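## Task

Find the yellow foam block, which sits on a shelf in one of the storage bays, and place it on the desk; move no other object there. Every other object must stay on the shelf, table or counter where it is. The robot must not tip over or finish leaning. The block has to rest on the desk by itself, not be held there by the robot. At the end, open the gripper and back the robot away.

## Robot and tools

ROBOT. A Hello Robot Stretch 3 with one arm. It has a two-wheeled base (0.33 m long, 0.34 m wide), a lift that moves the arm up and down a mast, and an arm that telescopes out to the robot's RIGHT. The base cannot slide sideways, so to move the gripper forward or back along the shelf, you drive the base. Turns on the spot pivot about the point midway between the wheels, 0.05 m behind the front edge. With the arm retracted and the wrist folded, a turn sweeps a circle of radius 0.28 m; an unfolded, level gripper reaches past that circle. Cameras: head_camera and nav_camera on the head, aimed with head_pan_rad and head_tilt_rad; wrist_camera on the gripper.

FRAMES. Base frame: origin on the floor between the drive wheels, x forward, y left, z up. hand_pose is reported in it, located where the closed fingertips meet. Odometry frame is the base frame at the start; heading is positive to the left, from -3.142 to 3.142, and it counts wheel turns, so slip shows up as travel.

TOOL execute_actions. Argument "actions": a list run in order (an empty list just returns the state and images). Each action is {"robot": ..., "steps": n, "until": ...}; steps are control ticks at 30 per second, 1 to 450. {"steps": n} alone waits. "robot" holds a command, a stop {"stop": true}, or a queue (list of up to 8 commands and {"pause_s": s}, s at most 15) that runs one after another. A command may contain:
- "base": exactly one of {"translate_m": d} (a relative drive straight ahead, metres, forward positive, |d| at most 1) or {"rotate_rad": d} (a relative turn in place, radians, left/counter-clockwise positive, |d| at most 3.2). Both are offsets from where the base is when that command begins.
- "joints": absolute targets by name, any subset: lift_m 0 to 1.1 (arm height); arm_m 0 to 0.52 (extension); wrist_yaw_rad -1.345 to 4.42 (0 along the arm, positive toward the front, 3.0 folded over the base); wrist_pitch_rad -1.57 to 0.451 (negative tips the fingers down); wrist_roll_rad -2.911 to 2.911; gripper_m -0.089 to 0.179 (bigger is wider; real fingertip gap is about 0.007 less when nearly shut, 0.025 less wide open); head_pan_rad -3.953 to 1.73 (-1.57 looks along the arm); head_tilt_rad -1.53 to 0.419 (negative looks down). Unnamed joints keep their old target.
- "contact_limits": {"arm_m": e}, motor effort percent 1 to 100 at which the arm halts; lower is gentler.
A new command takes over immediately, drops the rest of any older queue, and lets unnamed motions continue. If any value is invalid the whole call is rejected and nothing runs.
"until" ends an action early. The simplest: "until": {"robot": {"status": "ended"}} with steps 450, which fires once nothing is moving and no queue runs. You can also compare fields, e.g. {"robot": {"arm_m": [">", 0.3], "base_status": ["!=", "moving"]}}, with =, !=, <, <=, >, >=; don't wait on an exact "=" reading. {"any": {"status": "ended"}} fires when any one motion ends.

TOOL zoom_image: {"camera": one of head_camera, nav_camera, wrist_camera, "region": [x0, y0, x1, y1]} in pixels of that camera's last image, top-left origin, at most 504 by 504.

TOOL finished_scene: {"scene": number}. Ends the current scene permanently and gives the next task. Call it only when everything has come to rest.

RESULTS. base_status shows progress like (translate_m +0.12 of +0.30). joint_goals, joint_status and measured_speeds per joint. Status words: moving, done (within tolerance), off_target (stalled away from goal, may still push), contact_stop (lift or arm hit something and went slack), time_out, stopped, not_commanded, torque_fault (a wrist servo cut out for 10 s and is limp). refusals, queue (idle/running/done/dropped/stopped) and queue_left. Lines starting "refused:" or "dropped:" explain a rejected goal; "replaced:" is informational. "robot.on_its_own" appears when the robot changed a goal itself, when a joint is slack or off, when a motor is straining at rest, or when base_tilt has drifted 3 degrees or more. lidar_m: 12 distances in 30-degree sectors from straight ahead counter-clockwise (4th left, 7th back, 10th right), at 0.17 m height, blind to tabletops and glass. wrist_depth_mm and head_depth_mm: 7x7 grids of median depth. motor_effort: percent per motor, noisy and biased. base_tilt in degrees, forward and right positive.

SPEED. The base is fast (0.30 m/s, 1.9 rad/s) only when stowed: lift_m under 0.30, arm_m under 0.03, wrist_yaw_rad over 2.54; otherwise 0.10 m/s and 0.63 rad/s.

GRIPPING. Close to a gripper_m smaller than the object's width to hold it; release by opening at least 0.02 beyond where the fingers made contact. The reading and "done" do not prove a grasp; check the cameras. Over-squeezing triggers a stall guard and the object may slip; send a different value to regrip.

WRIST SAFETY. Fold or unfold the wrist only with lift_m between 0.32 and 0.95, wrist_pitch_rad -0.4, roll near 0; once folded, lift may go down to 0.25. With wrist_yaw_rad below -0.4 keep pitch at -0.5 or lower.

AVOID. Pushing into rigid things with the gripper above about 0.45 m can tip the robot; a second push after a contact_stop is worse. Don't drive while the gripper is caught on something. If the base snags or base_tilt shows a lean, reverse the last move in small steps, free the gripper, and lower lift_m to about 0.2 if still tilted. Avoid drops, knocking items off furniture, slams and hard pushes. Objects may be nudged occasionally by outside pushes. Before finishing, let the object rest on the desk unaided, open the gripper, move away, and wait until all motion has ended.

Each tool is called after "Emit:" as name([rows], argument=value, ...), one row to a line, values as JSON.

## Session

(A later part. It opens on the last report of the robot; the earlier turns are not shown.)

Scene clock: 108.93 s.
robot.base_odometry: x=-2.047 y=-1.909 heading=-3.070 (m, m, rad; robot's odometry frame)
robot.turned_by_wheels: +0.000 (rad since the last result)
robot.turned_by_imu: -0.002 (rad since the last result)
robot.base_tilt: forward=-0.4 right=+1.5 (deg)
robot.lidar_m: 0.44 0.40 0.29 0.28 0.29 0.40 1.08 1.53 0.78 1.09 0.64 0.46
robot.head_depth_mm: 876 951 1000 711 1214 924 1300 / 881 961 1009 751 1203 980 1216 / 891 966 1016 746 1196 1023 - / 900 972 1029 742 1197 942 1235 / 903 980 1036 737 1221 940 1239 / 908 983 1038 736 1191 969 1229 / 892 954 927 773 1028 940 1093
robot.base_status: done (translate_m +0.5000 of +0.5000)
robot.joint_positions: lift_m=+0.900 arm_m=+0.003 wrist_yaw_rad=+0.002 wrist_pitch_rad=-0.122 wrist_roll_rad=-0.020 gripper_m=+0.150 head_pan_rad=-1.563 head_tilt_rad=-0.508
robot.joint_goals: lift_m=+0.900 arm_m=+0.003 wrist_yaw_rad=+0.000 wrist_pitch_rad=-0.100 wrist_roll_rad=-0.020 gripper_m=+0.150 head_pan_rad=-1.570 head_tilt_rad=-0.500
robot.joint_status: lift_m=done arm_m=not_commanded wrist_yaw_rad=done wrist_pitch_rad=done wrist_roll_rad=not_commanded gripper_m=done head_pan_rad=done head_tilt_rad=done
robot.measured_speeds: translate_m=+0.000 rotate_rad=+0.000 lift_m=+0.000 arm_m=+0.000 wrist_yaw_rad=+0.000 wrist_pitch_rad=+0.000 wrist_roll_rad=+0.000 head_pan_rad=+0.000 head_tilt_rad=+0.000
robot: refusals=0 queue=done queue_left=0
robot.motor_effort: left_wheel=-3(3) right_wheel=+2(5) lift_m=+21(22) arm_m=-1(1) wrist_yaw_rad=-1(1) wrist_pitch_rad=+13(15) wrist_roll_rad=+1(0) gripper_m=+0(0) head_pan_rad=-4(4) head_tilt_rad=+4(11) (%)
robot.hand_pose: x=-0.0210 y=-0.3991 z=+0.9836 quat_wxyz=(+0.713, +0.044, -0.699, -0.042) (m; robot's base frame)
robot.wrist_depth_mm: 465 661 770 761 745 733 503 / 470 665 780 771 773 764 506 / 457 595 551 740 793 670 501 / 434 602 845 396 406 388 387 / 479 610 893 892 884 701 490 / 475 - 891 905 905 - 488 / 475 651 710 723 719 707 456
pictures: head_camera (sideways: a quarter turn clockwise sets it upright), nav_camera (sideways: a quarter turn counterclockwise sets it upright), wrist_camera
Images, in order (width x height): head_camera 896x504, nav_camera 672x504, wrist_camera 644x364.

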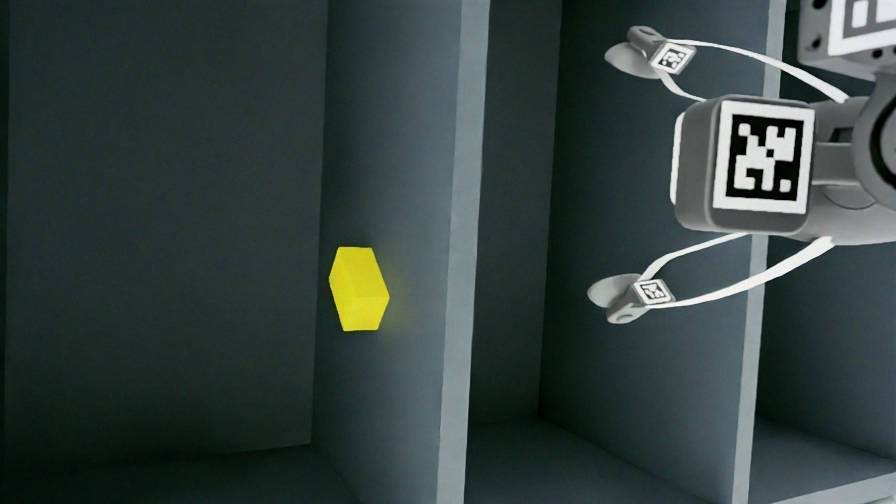

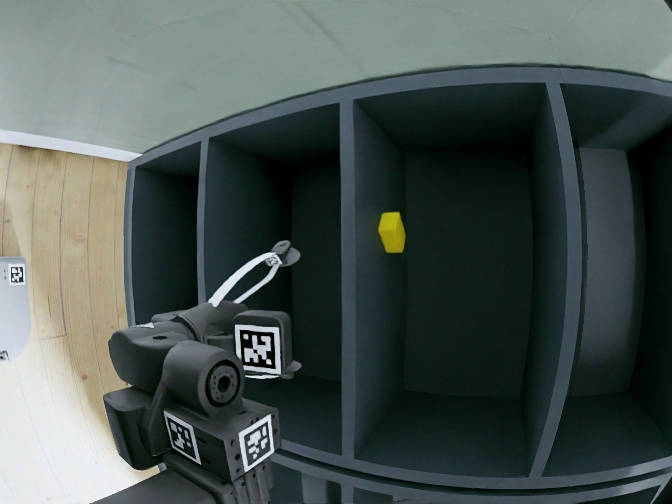

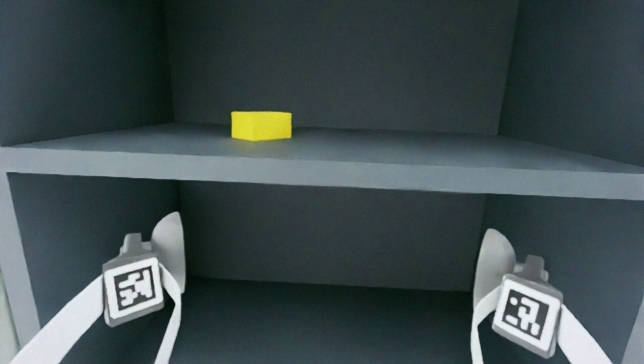

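Emit:
execute_actions([
  {"robot":[{"base":{"translate_m":0.115},"joints":{"lift_m":1.0,"wrist_pitch_rad":-0.2,"wrist_roll_rad":0,"gripper_m":0.179}},{"joints":{"arm_m":0.24}}],"steps":450,"until":{"robot":{"status":"ended"}}},
])

Scene clock: 122.83 s.
robot.base_odometry: x=-2.162 y=-1.917 heading=-3.070 (m, m, rad; robot's odometry frame)
robot.turned_by_wheels: +0.000 (rad since the last result)
robot.turned_by_imu: -0.001 (rad since the last result)
robot.base_tilt: forward=-0.5 right=+1.4 (deg)
robot.lidar_m: 0.33 0.34 0.29 0.28 0.29 0.40 1.08 0.90 0.85 1.09 0.47 0.34
robot.head_depth_mm: 875 949 - - 1201 948 1218 / 884 958 - - 1206 946 1210 / 888 966 1026 - 1203 943 1239 / 898 976 1026 701 1204 946 1239 / 901 985 1033 739 1198 938 1232 / 883 922 896 735 1026 936 1109 / 656 673 691 690 772 841 913
robot.base_status: done (translate_m +0.1150 of +0.1150)
robot.joint_positions: lift_m=+1.000 arm_m=+0.240 wrist_yaw_rad=+0.001 wrist_pitch_rad=-0.215 wrist_roll_rad=-0.004 gripper_m=+0.179 head_pan_rad=-1.563 head_tilt_rad=-0.507
robot.joint_goals: lift_m=+1.000 arm_m=+0.240 wrist_yaw_rad=+0.000 wrist_pitch_rad=-0.200 wrist_roll_rad=+0.000 gripper_m=+0.179 head_pan_rad=-1.570 head_tilt_rad=-0.500
robot.joint_status: lift_m=done arm_m=done wrist_yaw_rad=done wrist_pitch_rad=done wrist_roll_rad=done gripper_m=done head_pan_rad=done head_tilt_rad=done
robot.measured_speeds: translate_m=+0.000 rotate_rad=+0.000 lift_m=+0.000 arm_m=+0.000 wrist_yaw_rad=+0.000 wrist_pitch_rad=+0.000 wrist_roll_rad=+0.000 head_pan_rad=+0.000 head_tilt_rad=+0.000
robot: refusals=0 queue=done queue_left=0
robot.motor_effort: left_wheel=-2(4) right_wheel=+2(5) lift_m=+21(20) arm_m=+3(3) wrist_yaw_rad=-1(1) wrist_pitch_rad=+9(13) wrist_roll_rad=+2(1) gripper_m=+0(83) head_pan_rad=-3(4) head_tilt_rad=+4(3) (%)
robot.hand_pose: x=-0.0213 y=-0.6298 z=+1.0604 quat_wxyz=(+0.705, +0.077, -0.701, -0.076) (m; robot's base frame)
robot.wrist_depth_mm: 352 496 536 530 531 523 515 / 353 495 570 560 555 547 548 / 356 497 596 595 583 583 570 / 357 443 463 373 479 482 484 / 321 342 323 325 330 333 336 / 257 237 248 251 252 253 255 / 200 201 201 203 204 200 -
pictures: head_camera (sideways: a quarter turn clockwise sets it upright), nav_camera (sideways: a quarter turn counterclockwise sets it upright), wrist_camera
Images, in order (width x height): head_camera 896x504, nav_camera 672x504, wrist_camera 644x364.

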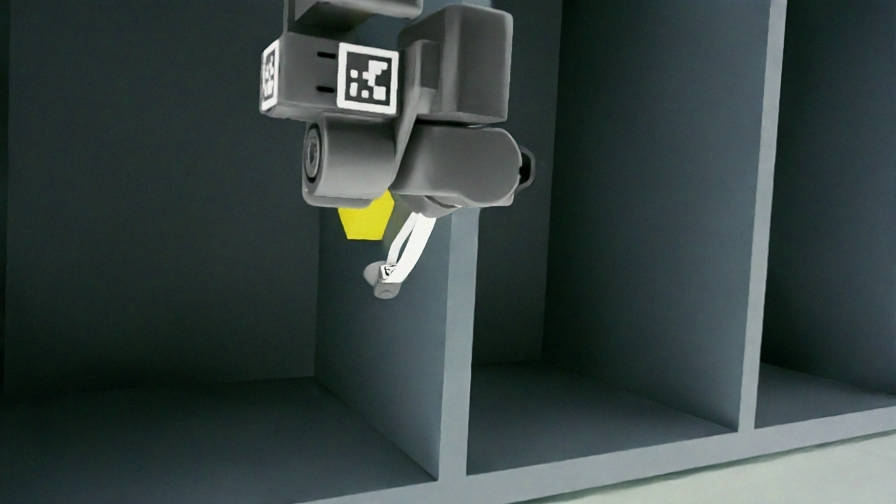

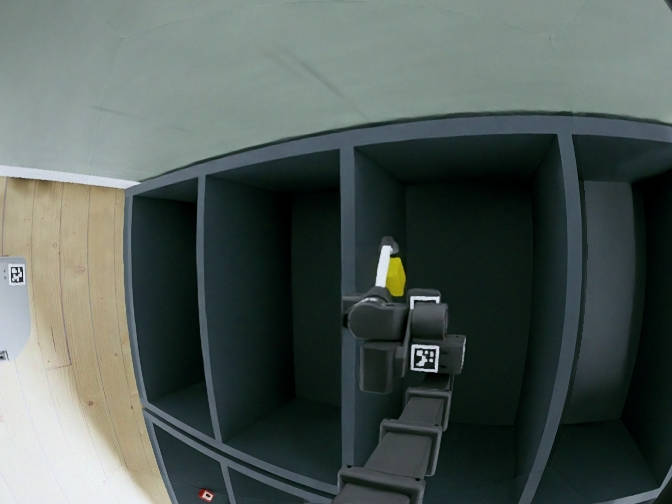

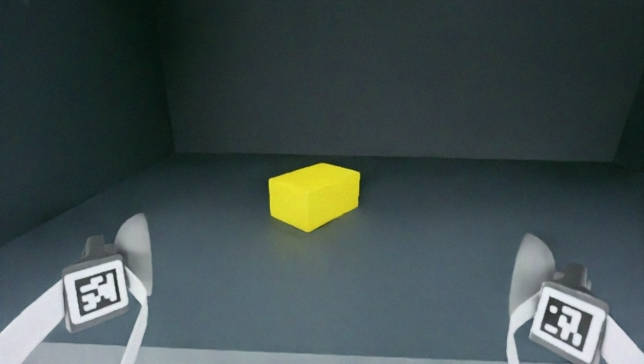

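Emit:
execute_actions([
  {"robot":[{"joints":{"lift_m":1.08}},{"base":{"translate_m":0.14},"joints":{"wrist_pitch_rad":-0.5,"wrist_yaw_rad":-0.6,"arm_m":0.36}}],"steps":450,"until":{"robot":{"status":"ended"}}},
])

Scene clock: 149.47 s.
robot.base_odometry: x=-2.301 y=-1.927 heading=-3.070 (m, m, rad; robot's odometry frame)
robot.turned_by_wheels: +0.000 (rad since the last result)
robot.turned_by_imu: -0.001 (rad since the last result)
robot.base_tilt: forward=-0.4 right=+1.5 (deg)
robot.lidar_m: 0.19 0.20 0.27 0.28 0.30 0.40 1.08 0.94 0.99 0.65 0.27 0.20
robot.head_depth_mm: 869 964 1011 710 1210 951 1212 / 873 - - 708 1206 946 1208 / 890 959 875 749 1200 942 1248 / 892 970 1017 740 1198 942 1236 / 688 725 767 699 866 885 1038 / 515 554 598 649 697 724 755 / 445 456 469 481 493 505 519
robot.base_status: done (translate_m +0.1400 of +0.1400)
robot.joint_positions: lift_m=+1.080 arm_m=+0.360 wrist_yaw_rad=-0.598 wrist_pitch_rad=-0.512 wrist_roll_rad=-0.003 gripper_m=+0.179 head_pan_rad=-1.563 head_tilt_rad=-0.507
robot.joint_goals: lift_m=+1.080 arm_m=+0.360 wrist_yaw_rad=-0.600 wrist_pitch_rad=-0.500 wrist_roll_rad=+0.000 gripper_m=+0.179 head_pan_rad=-1.570 head_tilt_rad=-0.500
robot.joint_status: lift_m=done arm_m=done wrist_yaw_rad=done wrist_pitch_rad=done wrist_roll_rad=done gripper_m=done head_pan_rad=done head_tilt_rad=done
robot.measured_speeds: translate_m=+0.000 rotate_rad=+0.000 lift_m=+0.000 arm_m=+0.000 wrist_yaw_rad=+0.000 wrist_pitch_rad=+0.000 wrist_roll_rad=+0.000 head_pan_rad=+0.000 head_tilt_rad=+0.000
robot: refusals=0 queue=done queue_left=0
robot.motor_effort: left_wheel=-3(3) right_wheel=+1(6) lift_m=+21(21) arm_m=+3(4) wrist_yaw_rad=-1(2) wrist_pitch_rad=+7(9) wrist_roll_rad=+1(2) gripper_m=+0(0) head_pan_rad=-3(4) head_tilt_rad=+3(4) (%)
robot.hand_pose: x=-0.1407 y=-0.6794 z=+1.0721 quat_wxyz=(+0.602, -0.030, -0.705, -0.373) (m; robot's base frame)
robot.wrist_depth_mm: 360 403 463 538 636 562 458 / 380 430 494 562 611 567 481 / 400 436 446 445 446 440 445 / 352 350 288 350 351 352 348 / 288 297 274 288 286 287 503 / 253 238 244 245 244 243 - / 208 212 213 212 214 646 -
pictures: head_camera (sideways: a quarter turn clockwise sets it upright), nav_camera (sideways: a quarter turn counterclockwise sets it upright), wrist_camera
Images, in order (width x height): head_camera 896x504, nav_camera 672x504, wrist_camera 644x364.

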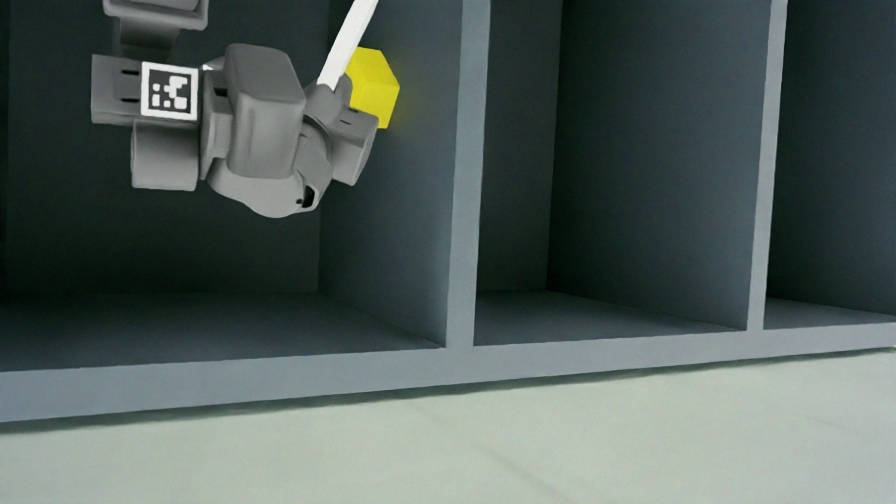

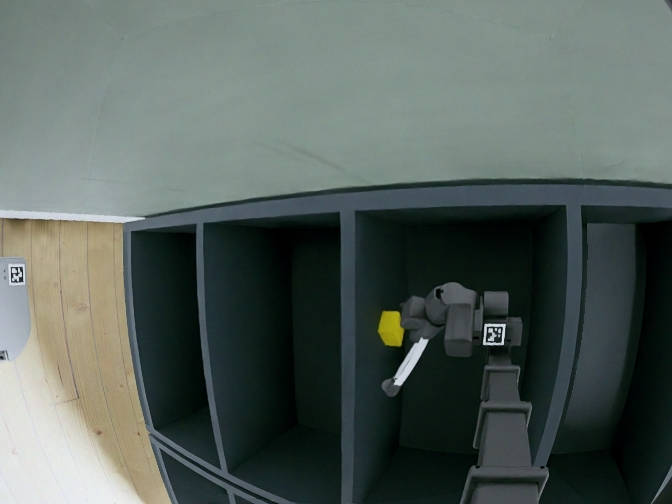

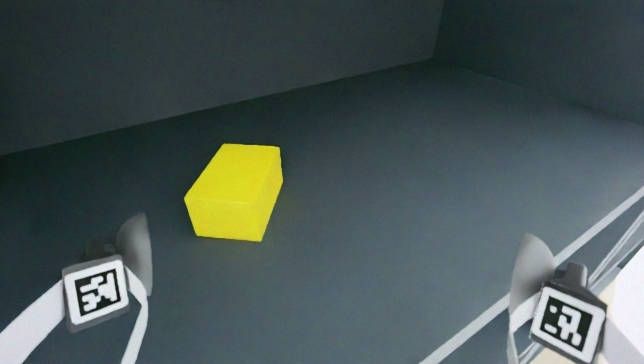

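Emit:
execute_actions([
  {"robot":[{"joints":{"lift_m":1.1}},{"joints":{"arm_m":0.48}},{"joints":{"lift_m":1.07}}],"steps":450,"until":{"robot":{"status":"ended"}}},
])

Scene clock: 161.27 s.
robot.base_odometry: x=-2.301 y=-1.927 heading=-3.070 (m, m, rad; robot's odometry frame)
robot.turned_by_wheels: +0.000 (rad since the last result)
robot.turned_by_imu: -0.001 (rad since the last result)
robot.base_tilt: forward=-0.5 right=+1.5 (deg)
robot.lidar_m: 0.19 0.20 0.27 0.29 0.30 0.40 1.08 0.94 0.99 0.65 0.27 0.20
robot.head_depth_mm: 876 977 997 711 1206 950 1215 / 880 - 912 708 1204 948 1216 / 890 943 911 743 1201 945 1243 / 893 970 1019 742 1193 941 1230 / 687 726 768 697 867 886 1035 / 515 551 598 648 699 724 752 / 445 457 468 481 493 505 519
robot.base_status: done (translate_m +0.1400 of +0.1400)
robot.joint_positions: lift_m=+1.070 arm_m=+0.480 wrist_yaw_rad=-0.599 wrist_pitch_rad=-0.512 wrist_roll_rad=-0.003 gripper_m=+0.179 head_pan_rad=-1.563 head_tilt_rad=-0.507
robot.joint_goals: lift_m=+1.070 arm_m=+0.480 wrist_yaw_rad=-0.600 wrist_pitch_rad=-0.500 wrist_roll_rad=+0.000 gripper_m=+0.179 head_pan_rad=-1.570 head_tilt_rad=-0.500
robot.joint_status: lift_m=done arm_m=done wrist_yaw_rad=done wrist_pitch_rad=done wrist_roll_rad=done gripper_m=done head_pan_rad=done head_tilt_rad=done
robot.measured_speeds: translate_m=+0.000 rotate_rad=+0.000 lift_m=+0.000 arm_m=+0.000 wrist_yaw_rad=+0.000 wrist_pitch_rad=+0.000 wrist_roll_rad=+0.000 head_pan_rad=+0.000 head_tilt_rad=+0.000
robot: refusals=0 queue=done queue_left=0
robot.motor_effort: left_wheel=-2(3) right_wheel=+2(2) lift_m=+16(22) arm_m=+3(3) wrist_yaw_rad=-1(1) wrist_pitch_rad=+7(7) wrist_roll_rad=+1(2) gripper_m=+0(0) head_pan_rad=-4(4) head_tilt_rad=+4(4) (%)
robot.hand_pose: x=-0.1407 y=-0.7993 z=+1.0623 quat_wxyz=(+0.602, -0.030, -0.705, -0.373) (m; robot's base frame)
robot.wrist_depth_mm: 278 306 349 407 484 548 455 / 294 328 377 446 523 541 474 / 312 353 402 421 421 423 422 / 320 331 333 334 331 333 333 / 274 285 273 221 273 274 273 / 239 226 220 187 233 233 232 / 198 202 197 191 203 198 -
pictures: head_camera (sideways: a quarter turn clockwise sets it upright), nav_camera (sideways: a quarter turn counterclockwise sets it upright), wrist_camera
Images, in order (width x height): head_camera 896x504, nav_camera 672x504, wrist_camera 644x364.

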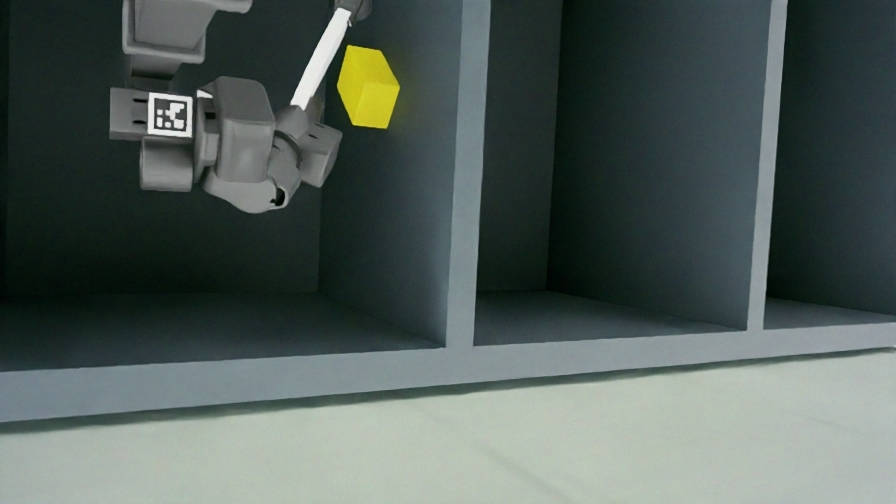

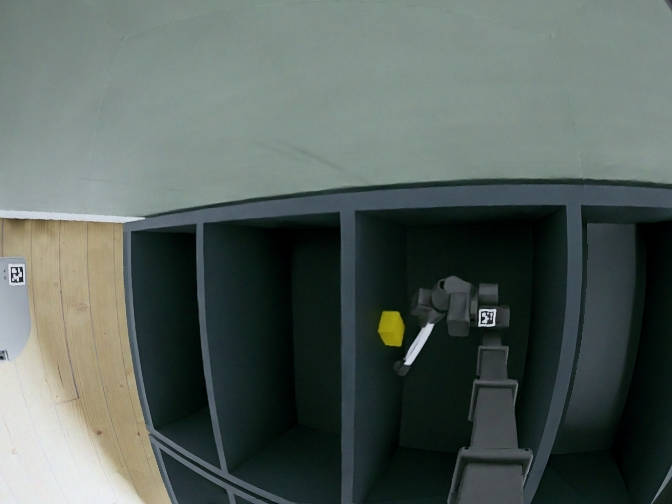

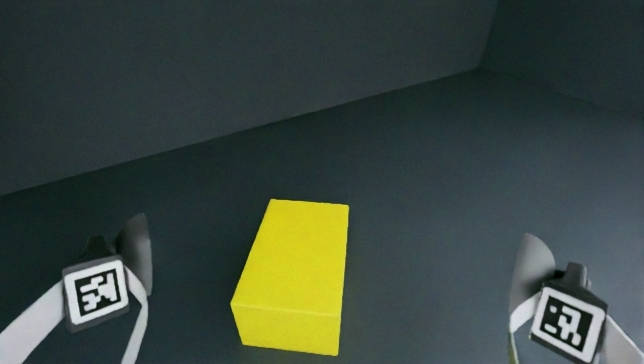

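Emit:
execute_actions([
  {"robot":[{"base":{"translate_m":0.025},"joints":{"lift_m":1.025,"gripper_m":0.12}}],"steps":450,"until":{"robot":{"status":"ended"}}},
])

Scene clock: 167.83 s.
robot.base_odometry: x=-2.326 y=-1.929 heading=-3.070 (m, m, rad; robot's odometry frame)
robot.turned_by_wheels: +0.000 (rad since the last result)
robot.turned_by_imu: -0.001 (rad since the last result)
robot.base_tilt: forward=-0.5 right=+1.5 (deg)
robot.lidar_m: 0.17 0.17 0.23 0.29 0.29 0.40 1.08 0.96 1.02 0.64 0.24 0.17
robot.head_depth_mm: 877 927 991 711 1209 950 1215 / 881 933 987 706 1204 945 1214 / 891 949 - 746 1202 944 1244 / 884 960 993 744 1194 941 1239 / 560 590 627 672 796 863 983 / 496 538 563 583 605 627 653 / 386 395 405 416 427 437 449
robot.base_status: done (translate_m +0.0250 of +0.0250)
robot.joint_positions: lift_m=+1.025 arm_m=+0.480 wrist_yaw_rad=-0.599 wrist_pitch_rad=-0.512 wrist_roll_rad=-0.003 gripper_m=+0.120 head_pan_rad=-1.563 head_tilt_rad=-0.507
robot.joint_goals: lift_m=+1.025 arm_m=+0.480 wrist_yaw_rad=-0.600 wrist_pitch_rad=-0.500 wrist_roll_rad=+0.000 gripper_m=+0.120 head_pan_rad=-1.570 head_tilt_rad=-0.500
robot.joint_status: lift_m=done arm_m=done wrist_yaw_rad=done wrist_pitch_rad=done wrist_roll_rad=done gripper_m=done head_pan_rad=done head_tilt_rad=done
robot.measured_speeds: translate_m=+0.000 rotate_rad=+0.000 lift_m=+0.000 arm_m=+0.000 wrist_yaw_rad=+0.000 wrist_pitch_rad=+0.000 wrist_roll_rad=+0.000 head_pan_rad=+0.000 head_tilt_rad=+0.000
robot: refusals=0 queue=done queue_left=0
robot.motor_effort: left_wheel=-2(3) right_wheel=+1(7) lift_m=+16(17) arm_m=+3(3) wrist_yaw_rad=-1(1) wrist_pitch_rad=+7(8) wrist_roll_rad=+1(1) gripper_m=+0(83) head_pan_rad=-4(3) head_tilt_rad=+4(3) (%)
robot.hand_pose: x=-0.1407 y=-0.7993 z=+1.0172 quat_wxyz=(+0.602, -0.030, -0.705, -0.373) (m; robot's base frame)
robot.wrist_depth_mm: 276 304 349 406 487 558 471 / 293 327 378 421 450 450 449 / 308 330 329 331 330 329 328 / 259 258 259 185 258 258 258 / 213 212 213 158 213 212 212 / 181 187 176 173 181 183 180 / 162 156 157 157 158 153 157
pictures: head_camera (sideways: a quarter turn clockwise sets it upright), nav_camera (sideways: a quarter turn counterclockwise sets it upright), wrist_camera
Images, in order (width x height): head_camera 896x504, nav_camera 672x504, wrist_camera 644x364.

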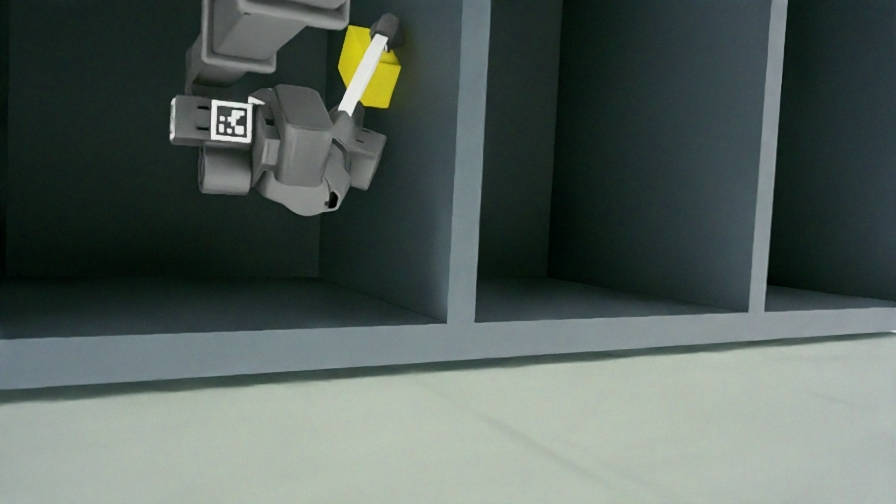

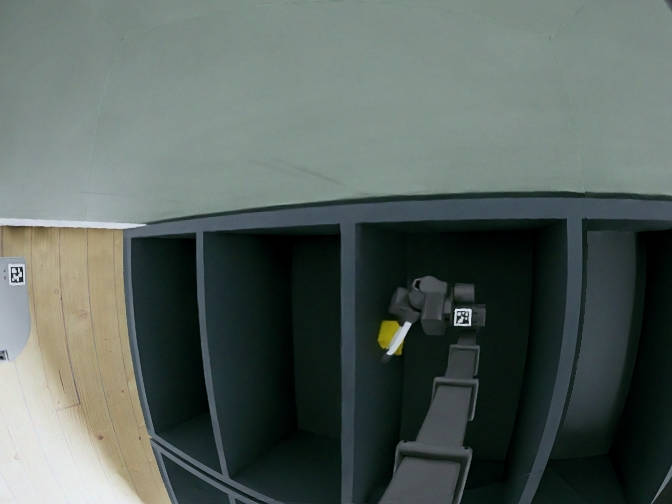

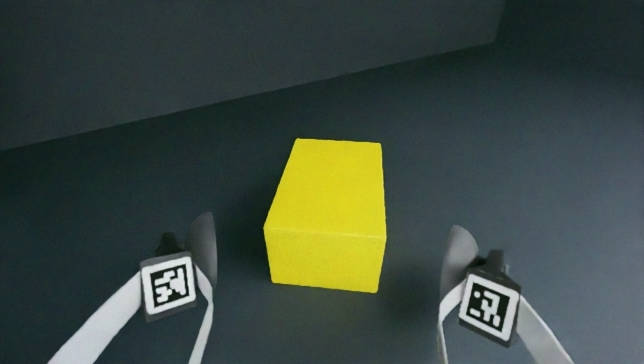

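Emit:
execute_actions([
  {"robot":[{"base":{"translate_m":-0.02},"joints":{"lift_m":1.02,"arm_m":0.518}},{"joints":{"gripper_m":0.02}},{"joints":{"lift_m":1.05}}],"steps":450,"until":{"robot":{"status":"ended"}}},
])

Scene clock: 177.17 s.
robot.base_odometry: x=-2.306 y=-1.927 heading=-3.070 (m, m, rad; robot's odometry frame)
robot.turned_by_wheels: +0.000 (rad since the last result)
robot.turned_by_imu: -0.001 (rad since the last result)
robot.base_tilt: forward=-0.4 right=+1.5 (deg)
robot.lidar_m: 0.19 0.19 0.26 0.28 0.30 0.40 1.08 0.95 0.99 0.65 0.27 0.19
robot.head_depth_mm: 877 924 1005 711 1210 951 1212 / 882 - 851 707 1209 946 1214 / 886 943 910 747 1200 942 1238 / 896 972 1023 742 1202 941 1239 / 664 699 737 697 833 888 1016 / 512 553 595 646 680 706 730 / 433 444 456 467 480 492 504
robot.base_status: done (translate_m -0.0200 of -0.0200)
robot.joint_positions: lift_m=+1.050 arm_m=+0.518 wrist_yaw_rad=-0.599 wrist_pitch_rad=-0.515 wrist_roll_rad=-0.003 gripper_m=+0.024 head_pan_rad=-1.563 head_tilt_rad=-0.507
robot.joint_goals: lift_m=+1.050 arm_m=+0.518 wrist_yaw_rad=-0.600 wrist_pitch_rad=-0.500 wrist_roll_rad=+0.000 gripper_m=+0.023 head_pan_rad=-1.570 head_tilt_rad=-0.500
robot.joint_status: lift_m=done arm_m=done wrist_yaw_rad=done wrist_pitch_rad=done wrist_roll_rad=done gripper_m=off_target head_pan_rad=done head_tilt_rad=done
robot.measured_speeds: translate_m=+0.000 rotate_rad=+0.000 lift_m=+0.000 arm_m=+0.000 wrist_yaw_rad=+0.000 wrist_pitch_rad=+0.000 wrist_roll_rad=+0.000 head_pan_rad=+0.000 head_tilt_rad=+0.000
robot: refusals=0 queue=done queue_left=0
robot.motor_effort: left_wheel=-2(7) right_wheel=+2(5) lift_m=+21(22) arm_m=+3(3) wrist_yaw_rad=-1(1) wrist_pitch_rad=+9(9) wrist_roll_rad=+1(1) gripper_m=-21(95) head_pan_rad=-4(4) head_tilt_rad=+4(4) (%)
robot.hand_pose: x=-0.1406 y=-0.8370 z=+1.0414 quat_wxyz=(+0.601, -0.029, -0.705, -0.374) (m; robot's base frame)
robot.wrist_depth_mm: 249 275 314 368 438 529 457 / 266 295 341 403 470 514 465 / 283 319 361 378 377 374 377 / 288 298 297 177 295 295 296 / 246 246 254 146 245 244 244 / 210 208 127 124 123 208 207 / 181 182 177 131 172 181 180
pictures: head_camera (sideways: a quarter turn clockwise sets it upright), nav_camera (sideways: a quarter turn counterclockwise sets it upright), wrist_camera
Images, in order (width x height): head_camera 896x504, nav_camera 672x504, wrist_camera 644x364.

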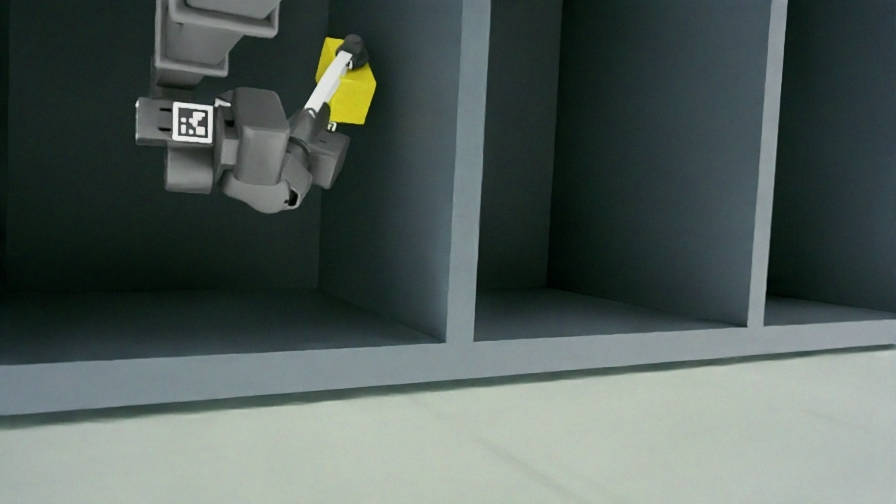

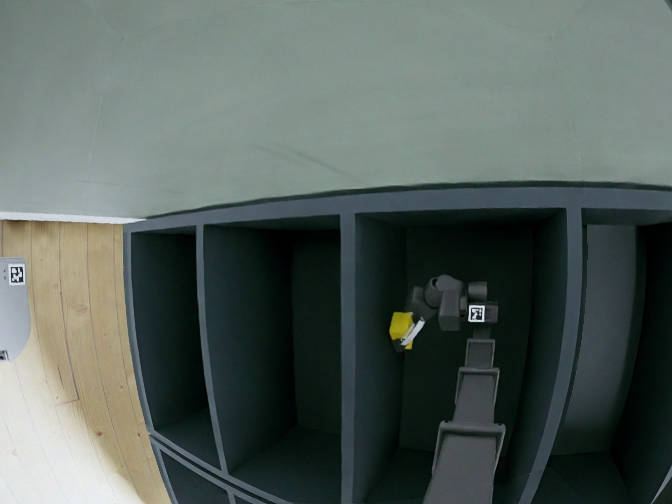

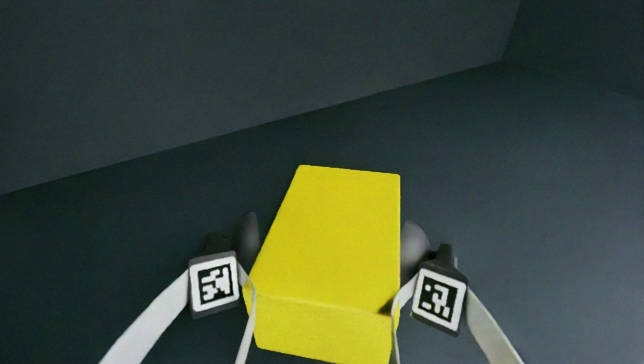

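Emit:
execute_actions([
  {"robot":[{"joints":{"arm_m":0.0}},{"base":{"translate_m":-0.5},"joints":{"lift_m":0.8,"wrist_pitch_rad":-0.4,"wrist_yaw_rad":0,"head_pan_rad":-3.3,"head_tilt_rad":-0.6}},{"base":{"translate_m":-0.25},"joints":{"wrist_yaw_rad":2.7}},{"base":{"translate_m":-0.5},"joints":{"lift_m":0.28}}],"steps":450,"until":{"robot":{"status":"ended"}}},
  {"steps":450,"until":{"robot":{"status":"ended"}}},
])

Emit:
execute_actions([
  {"robot":[{"base":{"translate_m":-1.0}},{"base":{"rotate_rad":-1.57},"joints":{"head_pan_rad":-1.7,"head_tilt_rad":-0.6}},{"base":{"translate_m":-0.7}}],"steps":450,"until":{"robot":{"status":"ended"}}},
])

Scene clock: 211.90 s.
robot.base_odometry: x=-1.060 y=-1.838 heading=-3.070 (m, m, rad; robot's odometry frame)
robot.turned_by_wheels: +0.000 (rad since the last result)
robot.turned_by_imu: -0.002 (rad since the last result)
robot.base_tilt: forward=-0.4 right=+1.5 (deg)
robot.lidar_m: 1.10 0.39 0.29 0.28 0.29 0.39 2.34 2.42 0.76 1.09 0.78 1.49
robot.head_depth_mm: 2038 2138 2485 2382 1846 1413 683 / 2031 2120 2418 2328 1850 1498 1252 / 2005 2204 2448 2396 1839 1489 1251 / 1989 2183 2427 2409 1831 1482 1256 / 1958 2182 2408 2381 1840 1489 1244 / 1955 2155 2390 2387 1821 1487 1250 / 1929 2128 2378 2375 1827 1476 1239
robot.base_status: done (translate_m -0.5000 of -0.5000)
robot.joint_positions: lift_m=+0.280 arm_m=+0.003 wrist_yaw_rad=+2.699 wrist_pitch_rad=-0.422 wrist_roll_rad=-0.003 gripper_m=+0.024 head_pan_rad=-3.293 head_tilt_rad=-0.594
robot.joint_goals: lift_m=+0.280 arm_m=+0.000 wrist_yaw_rad=+2.700 wrist_pitch_rad=-0.400 wrist_roll_rad=+0.000 gripper_m=+0.023 head_pan_rad=-3.300 head_tilt_rad=-0.600
robot.joint_status: lift_m=done arm_m=done wrist_yaw_rad=done wrist_pitch_rad=done wrist_roll_rad=done gripper_m=off_target head_pan_rad=done head_tilt_rad=done
robot.measured_speeds: translate_m=+0.000 rotate_rad=+0.000 lift_m=+0.000 arm_m=+0.000 wrist_yaw_rad=+0.000 wrist_pitch_rad=+0.000 wrist_roll_rad=+0.000 head_pan_rad=+0.000 head_tilt_rad=+0.000
robot: refusals=0 queue=done queue_left=0
robot.motor_effort: left_wheel=-2(10) right_wheel=+3(5) lift_m=+17(22) arm_m=-4(5) wrist_yaw_rad=+1(1) wrist_pitch_rad=+13(14) wrist_roll_rad=+1(1) gripper_m=-20(21) head_pan_rad=-4(51) head_tilt_rad=-3(9) (%)
robot.hand_pose: x=+0.0747 y=+0.0544 z=+0.2919 quat_wxyz=(+0.297, +0.706, -0.007, +0.643) (m; robot's base frame)
robot.wrist_depth_mm: 243 262 288 319 358 411 479 / 259 279 308 347 392 454 540 / 275 299 333 378 435 511 618 / 298 323 363 178 484 585 701 / - 350 382 146 521 610 611 / - 382 125 124 123 505 507 / 359 - - 132 410 433 436
pictures: head_camera (sideways: a quarter turn clockwise sets it upright), nav_camera (sideways: a quarter turn counterclockwise sets it upright), wrist_camera
Images, in order (width x height): head_camera 896x504, nav_camera 672x504, wrist_camera 644x364.

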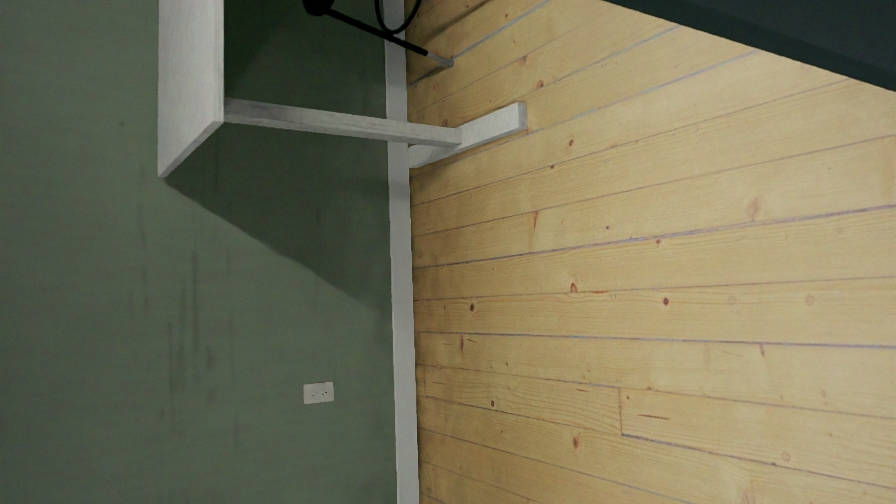

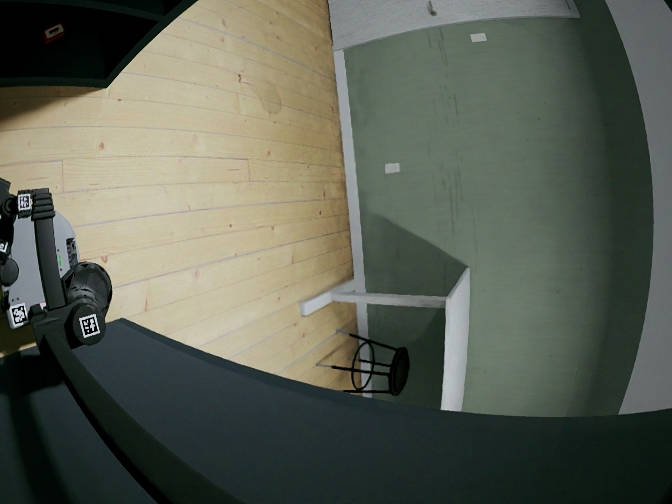

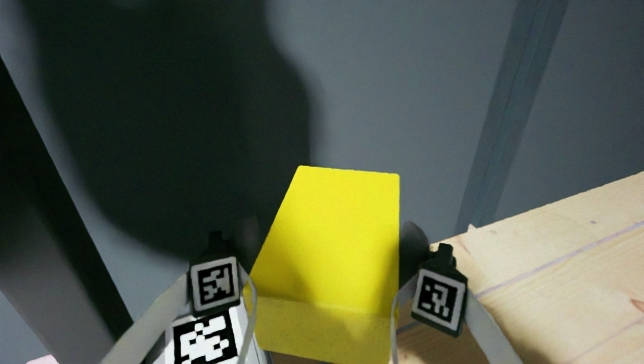

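Scene clock: 222.97 s.
robot.base_odometry: x=-0.011 y=-2.464 heading=+1.643 (m, m, rad; robot's odometry frame)
robot.turned_by_wheels: -1.570 (rad since the last result)
robot.turned_by_imu: -1.573 (rad since the last result)
robot.base_tilt: forward=-0.4 right=+1.4 (deg)
robot.lidar_m: 2.78 1.46 0.58 0.56 2.23 1.64 1.11 1.41 0.77 0.89 1.39 1.92
robot.head_depth_mm: 1136 1245 933 676 1087 1485 1258 / 1123 1243 929 673 1125 1461 1228 / 1120 1237 925 674 1699 1463 1256 / 1117 1221 920 670 1706 1484 1249 / 1108 1222 917 667 1644 1404 1225 / 1099 1210 914 664 1682 1486 1244 / 1099 1205 971 663 1668 1485 1241
robot.base_status: done (translate_m -0.7000 of -0.7000)
robot.joint_positions: lift_m=+0.280 arm_m=+0.003 wrist_yaw_rad=+2.699 wrist_pitch_rad=-0.422 wrist_roll_rad=-0.003 gripper_m=+0.024 head_pan_rad=-1.707 head_tilt_rad=-0.594
robot.joint_goals: lift_m=+0.280 arm_m=+0.000 wrist_yaw_rad=+2.700 wrist_pitch_rad=-0.400 wrist_roll_rad=+0.000 gripper_m=+0.023 head_pan_rad=-1.700 head_tilt_rad=-0.600
robot.joint_status: lift_m=done arm_m=done wrist_yaw_rad=done wrist_pitch_rad=done wrist_roll_rad=done gripper_m=off_target head_pan_rad=done head_tilt_rad=done
robot.measured_speeds: translate_m=+0.000 rotate_rad=+0.000 lift_m=+0.000 arm_m=+0.000 wrist_yaw_rad=+0.000 wrist_pitch_rad=+0.000 wrist_roll_rad=+0.000 head_pan_rad=+0.000 head_tilt_rad=+0.000
robot: refusals=0 queue=done queue_left=0
robot.motor_effort: left_wheel=+1(9) right_wheel=-2(10) lift_m=+17(16) arm_m=-4(4) wrist_yaw_rad=+1(1) wrist_pitch_rad=+13(13) wrist_roll_rad=+1(1) gripper_m=-20(21) head_pan_rad=+4(50) head_tilt_rad=-2(1) (%)
robot.hand_pose: x=+0.0747 y=+0.0543 z=+0.2919 quat_wxyz=(+0.297, +0.706, -0.007, +0.643) (m; robot's base frame)
robot.wrist_depth_mm: - 518 535 591 - - - / - - 575 641 - - - / - 977 619 696 - - - / 808 760 672 179 767 769 760 / - 611 630 146 610 615 606 / - 526 125 124 123 507 504 / 421 - - 132 409 432 429
pictures: head_camera (sideways: a quarter turn clockwise sets it upright), nav_camera (sideways: a quarter turn counterclockwise sets it upright), wrist_camera
Images, in order (width x height): head_camera 896x504, nav_camera 672x504, wrist_camera 644x364.

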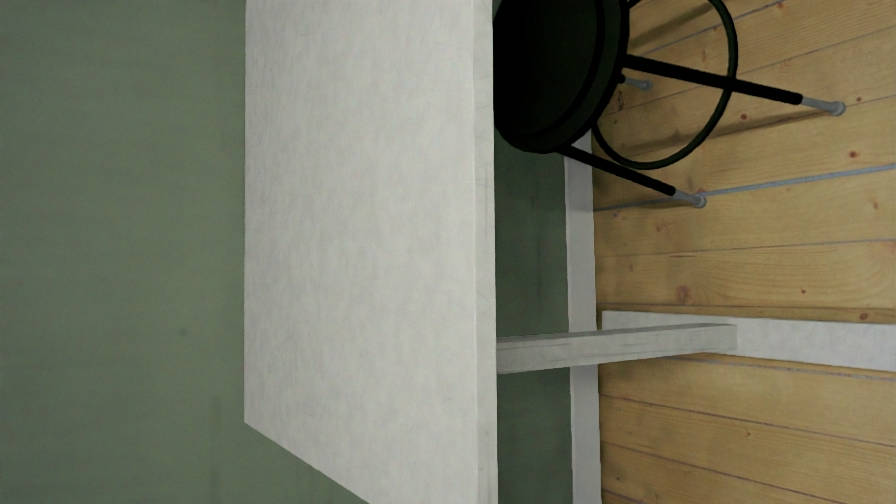

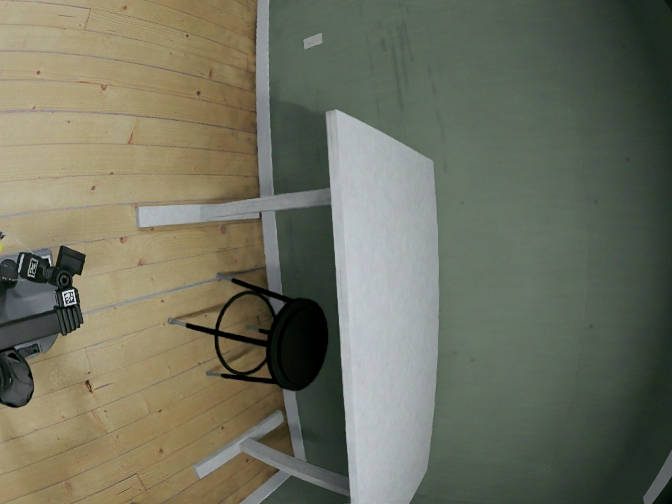

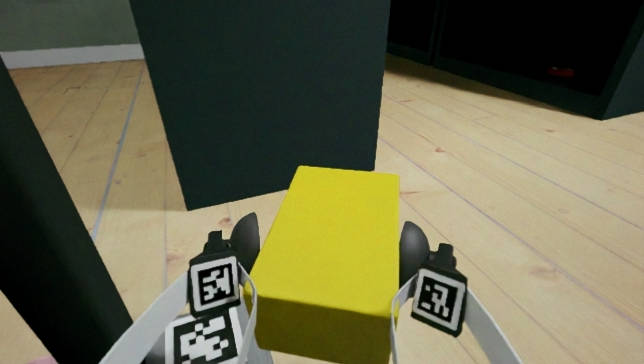

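Emit:
execute_actions([
  {"robot":[{"joints":{"lift_m":0.8}},{"joints":{"wrist_yaw_rad":0,"lift_m":0.93}},{"joints":{"wrist_pitch_rad":-0.5,"lift_m":1.08}},{"joints":{"arm_m":0.38}}],"steps":450,"until":{"robot":{"status":"ended"}}},
  {"steps":450,"until":{"robot":{"status":"ended"}}},
])

Scene clock: 245.50 s.
robot.base_odometry: x=-0.011 y=-2.464 heading=+1.643 (m, m, rad; robot's odometry frame)
robot.turned_by_wheels: +0.000 (rad since the last result)
robot.turned_by_imu: -0.002 (rad since the last result)
robot.base_tilt: forward=-0.4 right=+1.4 (deg)
robot.lidar_m: 2.78 1.46 0.58 0.56 2.22 1.64 1.10 1.41 0.77 0.89 1.40 1.92
robot.head_depth_mm: - 1253 932 675 1088 1492 1259 / - 1245 924 673 1127 1460 1226 / 1152 1249 923 671 1696 1446 1253 / 1085 - 817 669 1720 1496 1246 / 1106 1223 860 665 1646 1407 1218 / 1102 1211 913 665 1697 1473 1245 / 1100 1203 969 663 1691 1474 1240
robot.base_status: done (translate_m -0.7000 of -0.7000)
robot.joint_positions: lift_m=+1.080 arm_m=+0.380 wrist_yaw_rad=+0.001 wrist_pitch_rad=-0.515 wrist_roll_rad=-0.003 gripper_m=+0.024 head_pan_rad=-1.707 head_tilt_rad=-0.594
robot.joint_goals: lift_m=+1.080 arm_m=+0.380 wrist_yaw_rad=+0.000 wrist_pitch_rad=-0.500 wrist_roll_rad=+0.000 gripper_m=+0.023 head_pan_rad=-1.700 head_tilt_rad=-0.600
robot.joint_status: lift_m=done arm_m=done wrist_yaw_rad=done wrist_pitch_rad=done wrist_roll_rad=done gripper_m=off_target head_pan_rad=done head_tilt_rad=done
robot.measured_speeds: translate_m=+0.000 rotate_rad=+0.000 lift_m=+0.000 arm_m=+0.000 wrist_yaw_rad=+0.000 wrist_pitch_rad=+0.000 wrist_roll_rad=+0.000 head_pan_rad=+0.000 head_tilt_rad=+0.000
robot: refusals=0 queue=done queue_left=0
robot.motor_effort: left_wheel=+2(1) right_wheel=-4(2) lift_m=+21(23) arm_m=+3(5) wrist_yaw_rad=+0(3) wrist_pitch_rad=+9(13) wrist_roll_rad=+1(1) gripper_m=-20(20) head_pan_rad=+3(4) head_tilt_rad=-3(3) (%)
robot.hand_pose: x=-0.0214 y=-0.7358 z=+1.0714 quat_wxyz=(+0.685, +0.181, -0.683, -0.180) (m; robot's base frame)
robot.wrist_depth_mm: 667 661 649 640 633 622 617 / 742 724 694 680 669 665 657 / 812 787 520 523 522 524 516 / 926 431 415 177 412 411 409 / - 341 355 146 340 339 339 / 299 291 127 124 123 288 288 / 252 253 246 131 239 252 250
pictures: head_camera (sideways: a quarter turn clockwise sets it upright), nav_camera (sideways: a quarter turn counterclockwise sets it upright), wrist_camera
Images, in order (width x height): head_camera 896x504, nav_camera 672x504, wrist_camera 644x364.

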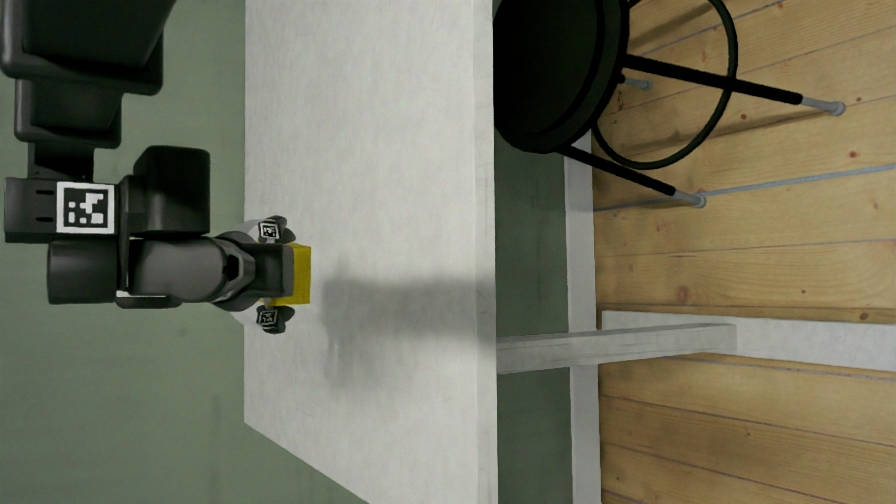

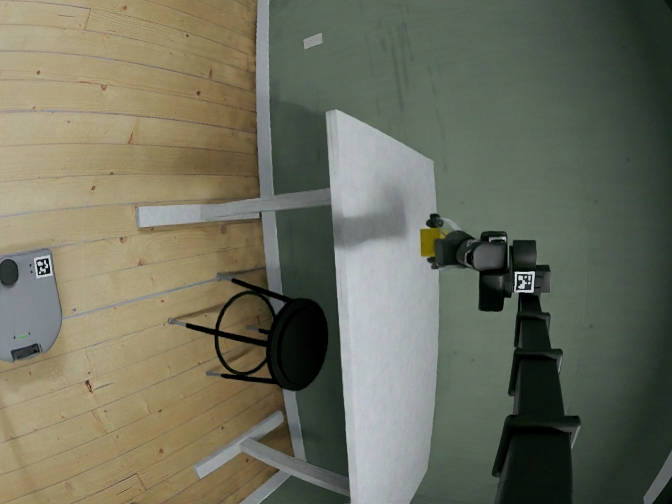

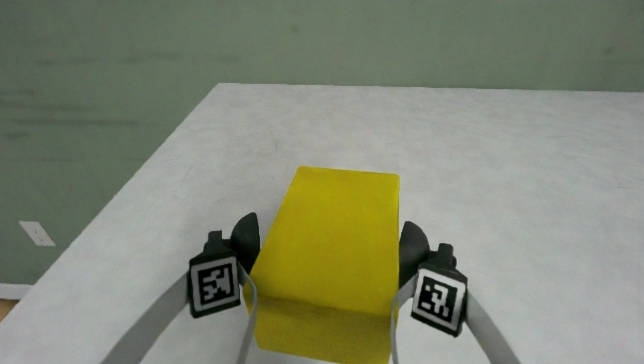

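Emit:
execute_actions([
  {"robot":[{"joints":{"lift_m":1.005}},{"joints":{"lift_m":0.995}},{"joints":{"gripper_m":0.12}},{"joints":{"lift_m":1.06,"arm_m":0.0}}],"steps":450,"until":{"robot":{"status":"ended"}}},
])

Scene clock: 258.77 s.
robot.base_odometry: x=-0.011 y=-2.464 heading=+1.643 (m, m, rad; robot's odometry frame)
robot.turned_by_wheels: +0.000 (rad since the last result)
robot.turned_by_imu: -0.001 (rad since the last result)
robot.base_tilt: forward=-0.5 right=+1.5 (deg)
robot.lidar_m: 2.79 1.46 0.58 0.56 2.23 1.64 1.11 1.41 0.77 0.89 1.39 1.92
robot.head_depth_mm: 1114 - - - - - 1219 / 1127 1227 - - - - 1203 / 1120 1217 - - - - - / 1118 1216 - - - - 1196 / 1112 1220 916 665 1198 1372 1218 / 1101 1211 914 667 1699 1486 1243 / 1094 1205 971 661 1683 1478 1246
robot.base_status: done (translate_m -0.7000 of -0.7000)
robot.joint_positions: lift_m=+1.060 arm_m=+0.003 wrist_yaw_rad=+0.001 wrist_pitch_rad=-0.515 wrist_roll_rad=-0.003 gripper_m=+0.120 head_pan_rad=-1.707 head_tilt_rad=-0.594
robot.joint_goals: lift_m=+1.060 arm_m=+0.000 wrist_yaw_rad=+0.000 wrist_pitch_rad=-0.500 wrist_roll_rad=+0.000 gripper_m=+0.120 head_pan_rad=-1.700 head_tilt_rad=-0.600
robot.joint_status: lift_m=done arm_m=done wrist_yaw_rad=done wrist_pitch_rad=done wrist_roll_rad=done gripper_m=done head_pan_rad=done head_tilt_rad=done
robot.measured_speeds: translate_m=+0.000 rotate_rad=+0.000 lift_m=+0.000 arm_m=+0.000 wrist_yaw_rad=+0.000 wrist_pitch_rad=+0.000 wrist_roll_rad=+0.000 head_pan_rad=+0.000 head_tilt_rad=+0.000
robot: refusals=0 queue=done queue_left=0
robot.motor_effort: left_wheel=+1(2) right_wheel=-2(3) lift_m=+21(22) arm_m=-5(5) wrist_yaw_rad=+0(0) wrist_pitch_rad=+9(9) wrist_roll_rad=+1(1) gripper_m=+0(81) head_pan_rad=+4(4) head_tilt_rad=-2(2) (%)
robot.hand_pose: x=-0.0214 y=-0.3590 z=+1.0513 quat_wxyz=(+0.685, +0.181, -0.682, -0.180) (m; robot's base frame)
robot.wrist_depth_mm: - - - 956 948 930 932 / - - 662 666 664 651 659 / - - 485 470 482 482 482 / - 416 400 381 385 379 379 / - - - - - 844 - / - - - - - - - / - - - - - - -
pictures: head_camera (sideways: a quarter turn clockwise sets it upright), nav_camera (sideways: a quarter turn counterclockwise sets it upright), wrist_camera
Images, in order (width x height): head_camera 896x504, nav_camera 672x504, wrist_camera 644x364.

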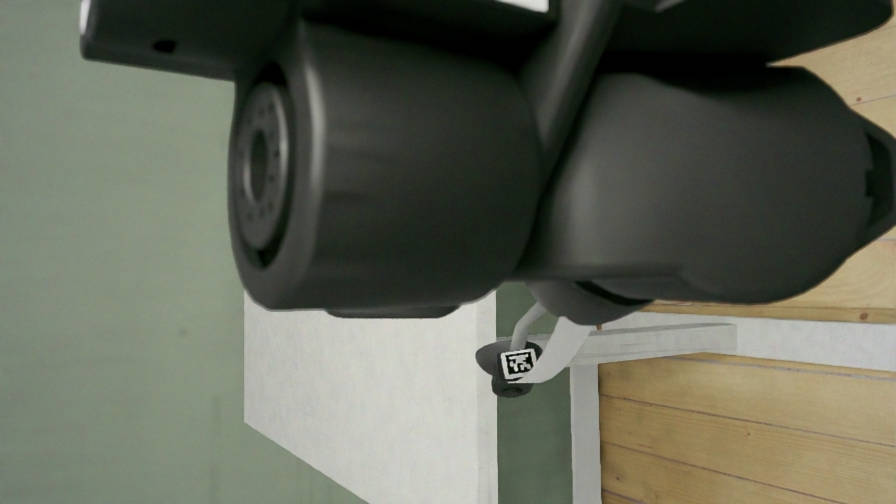

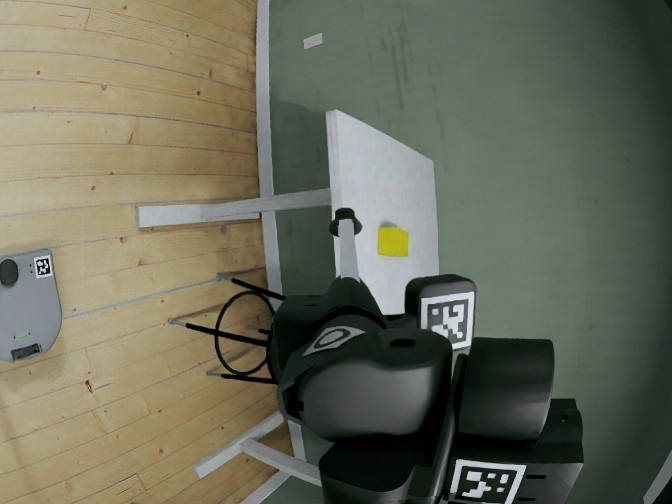

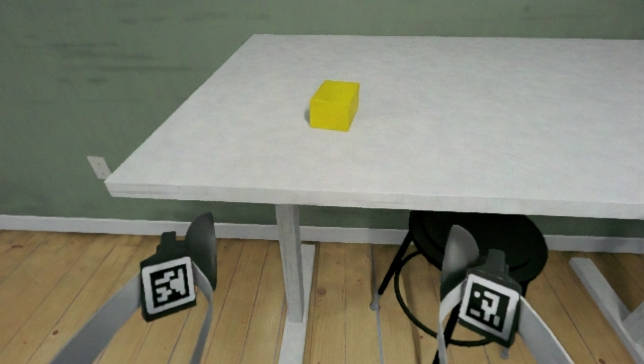

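Emit:
finished_scene(scene=1)

The scene is finished: the task was done.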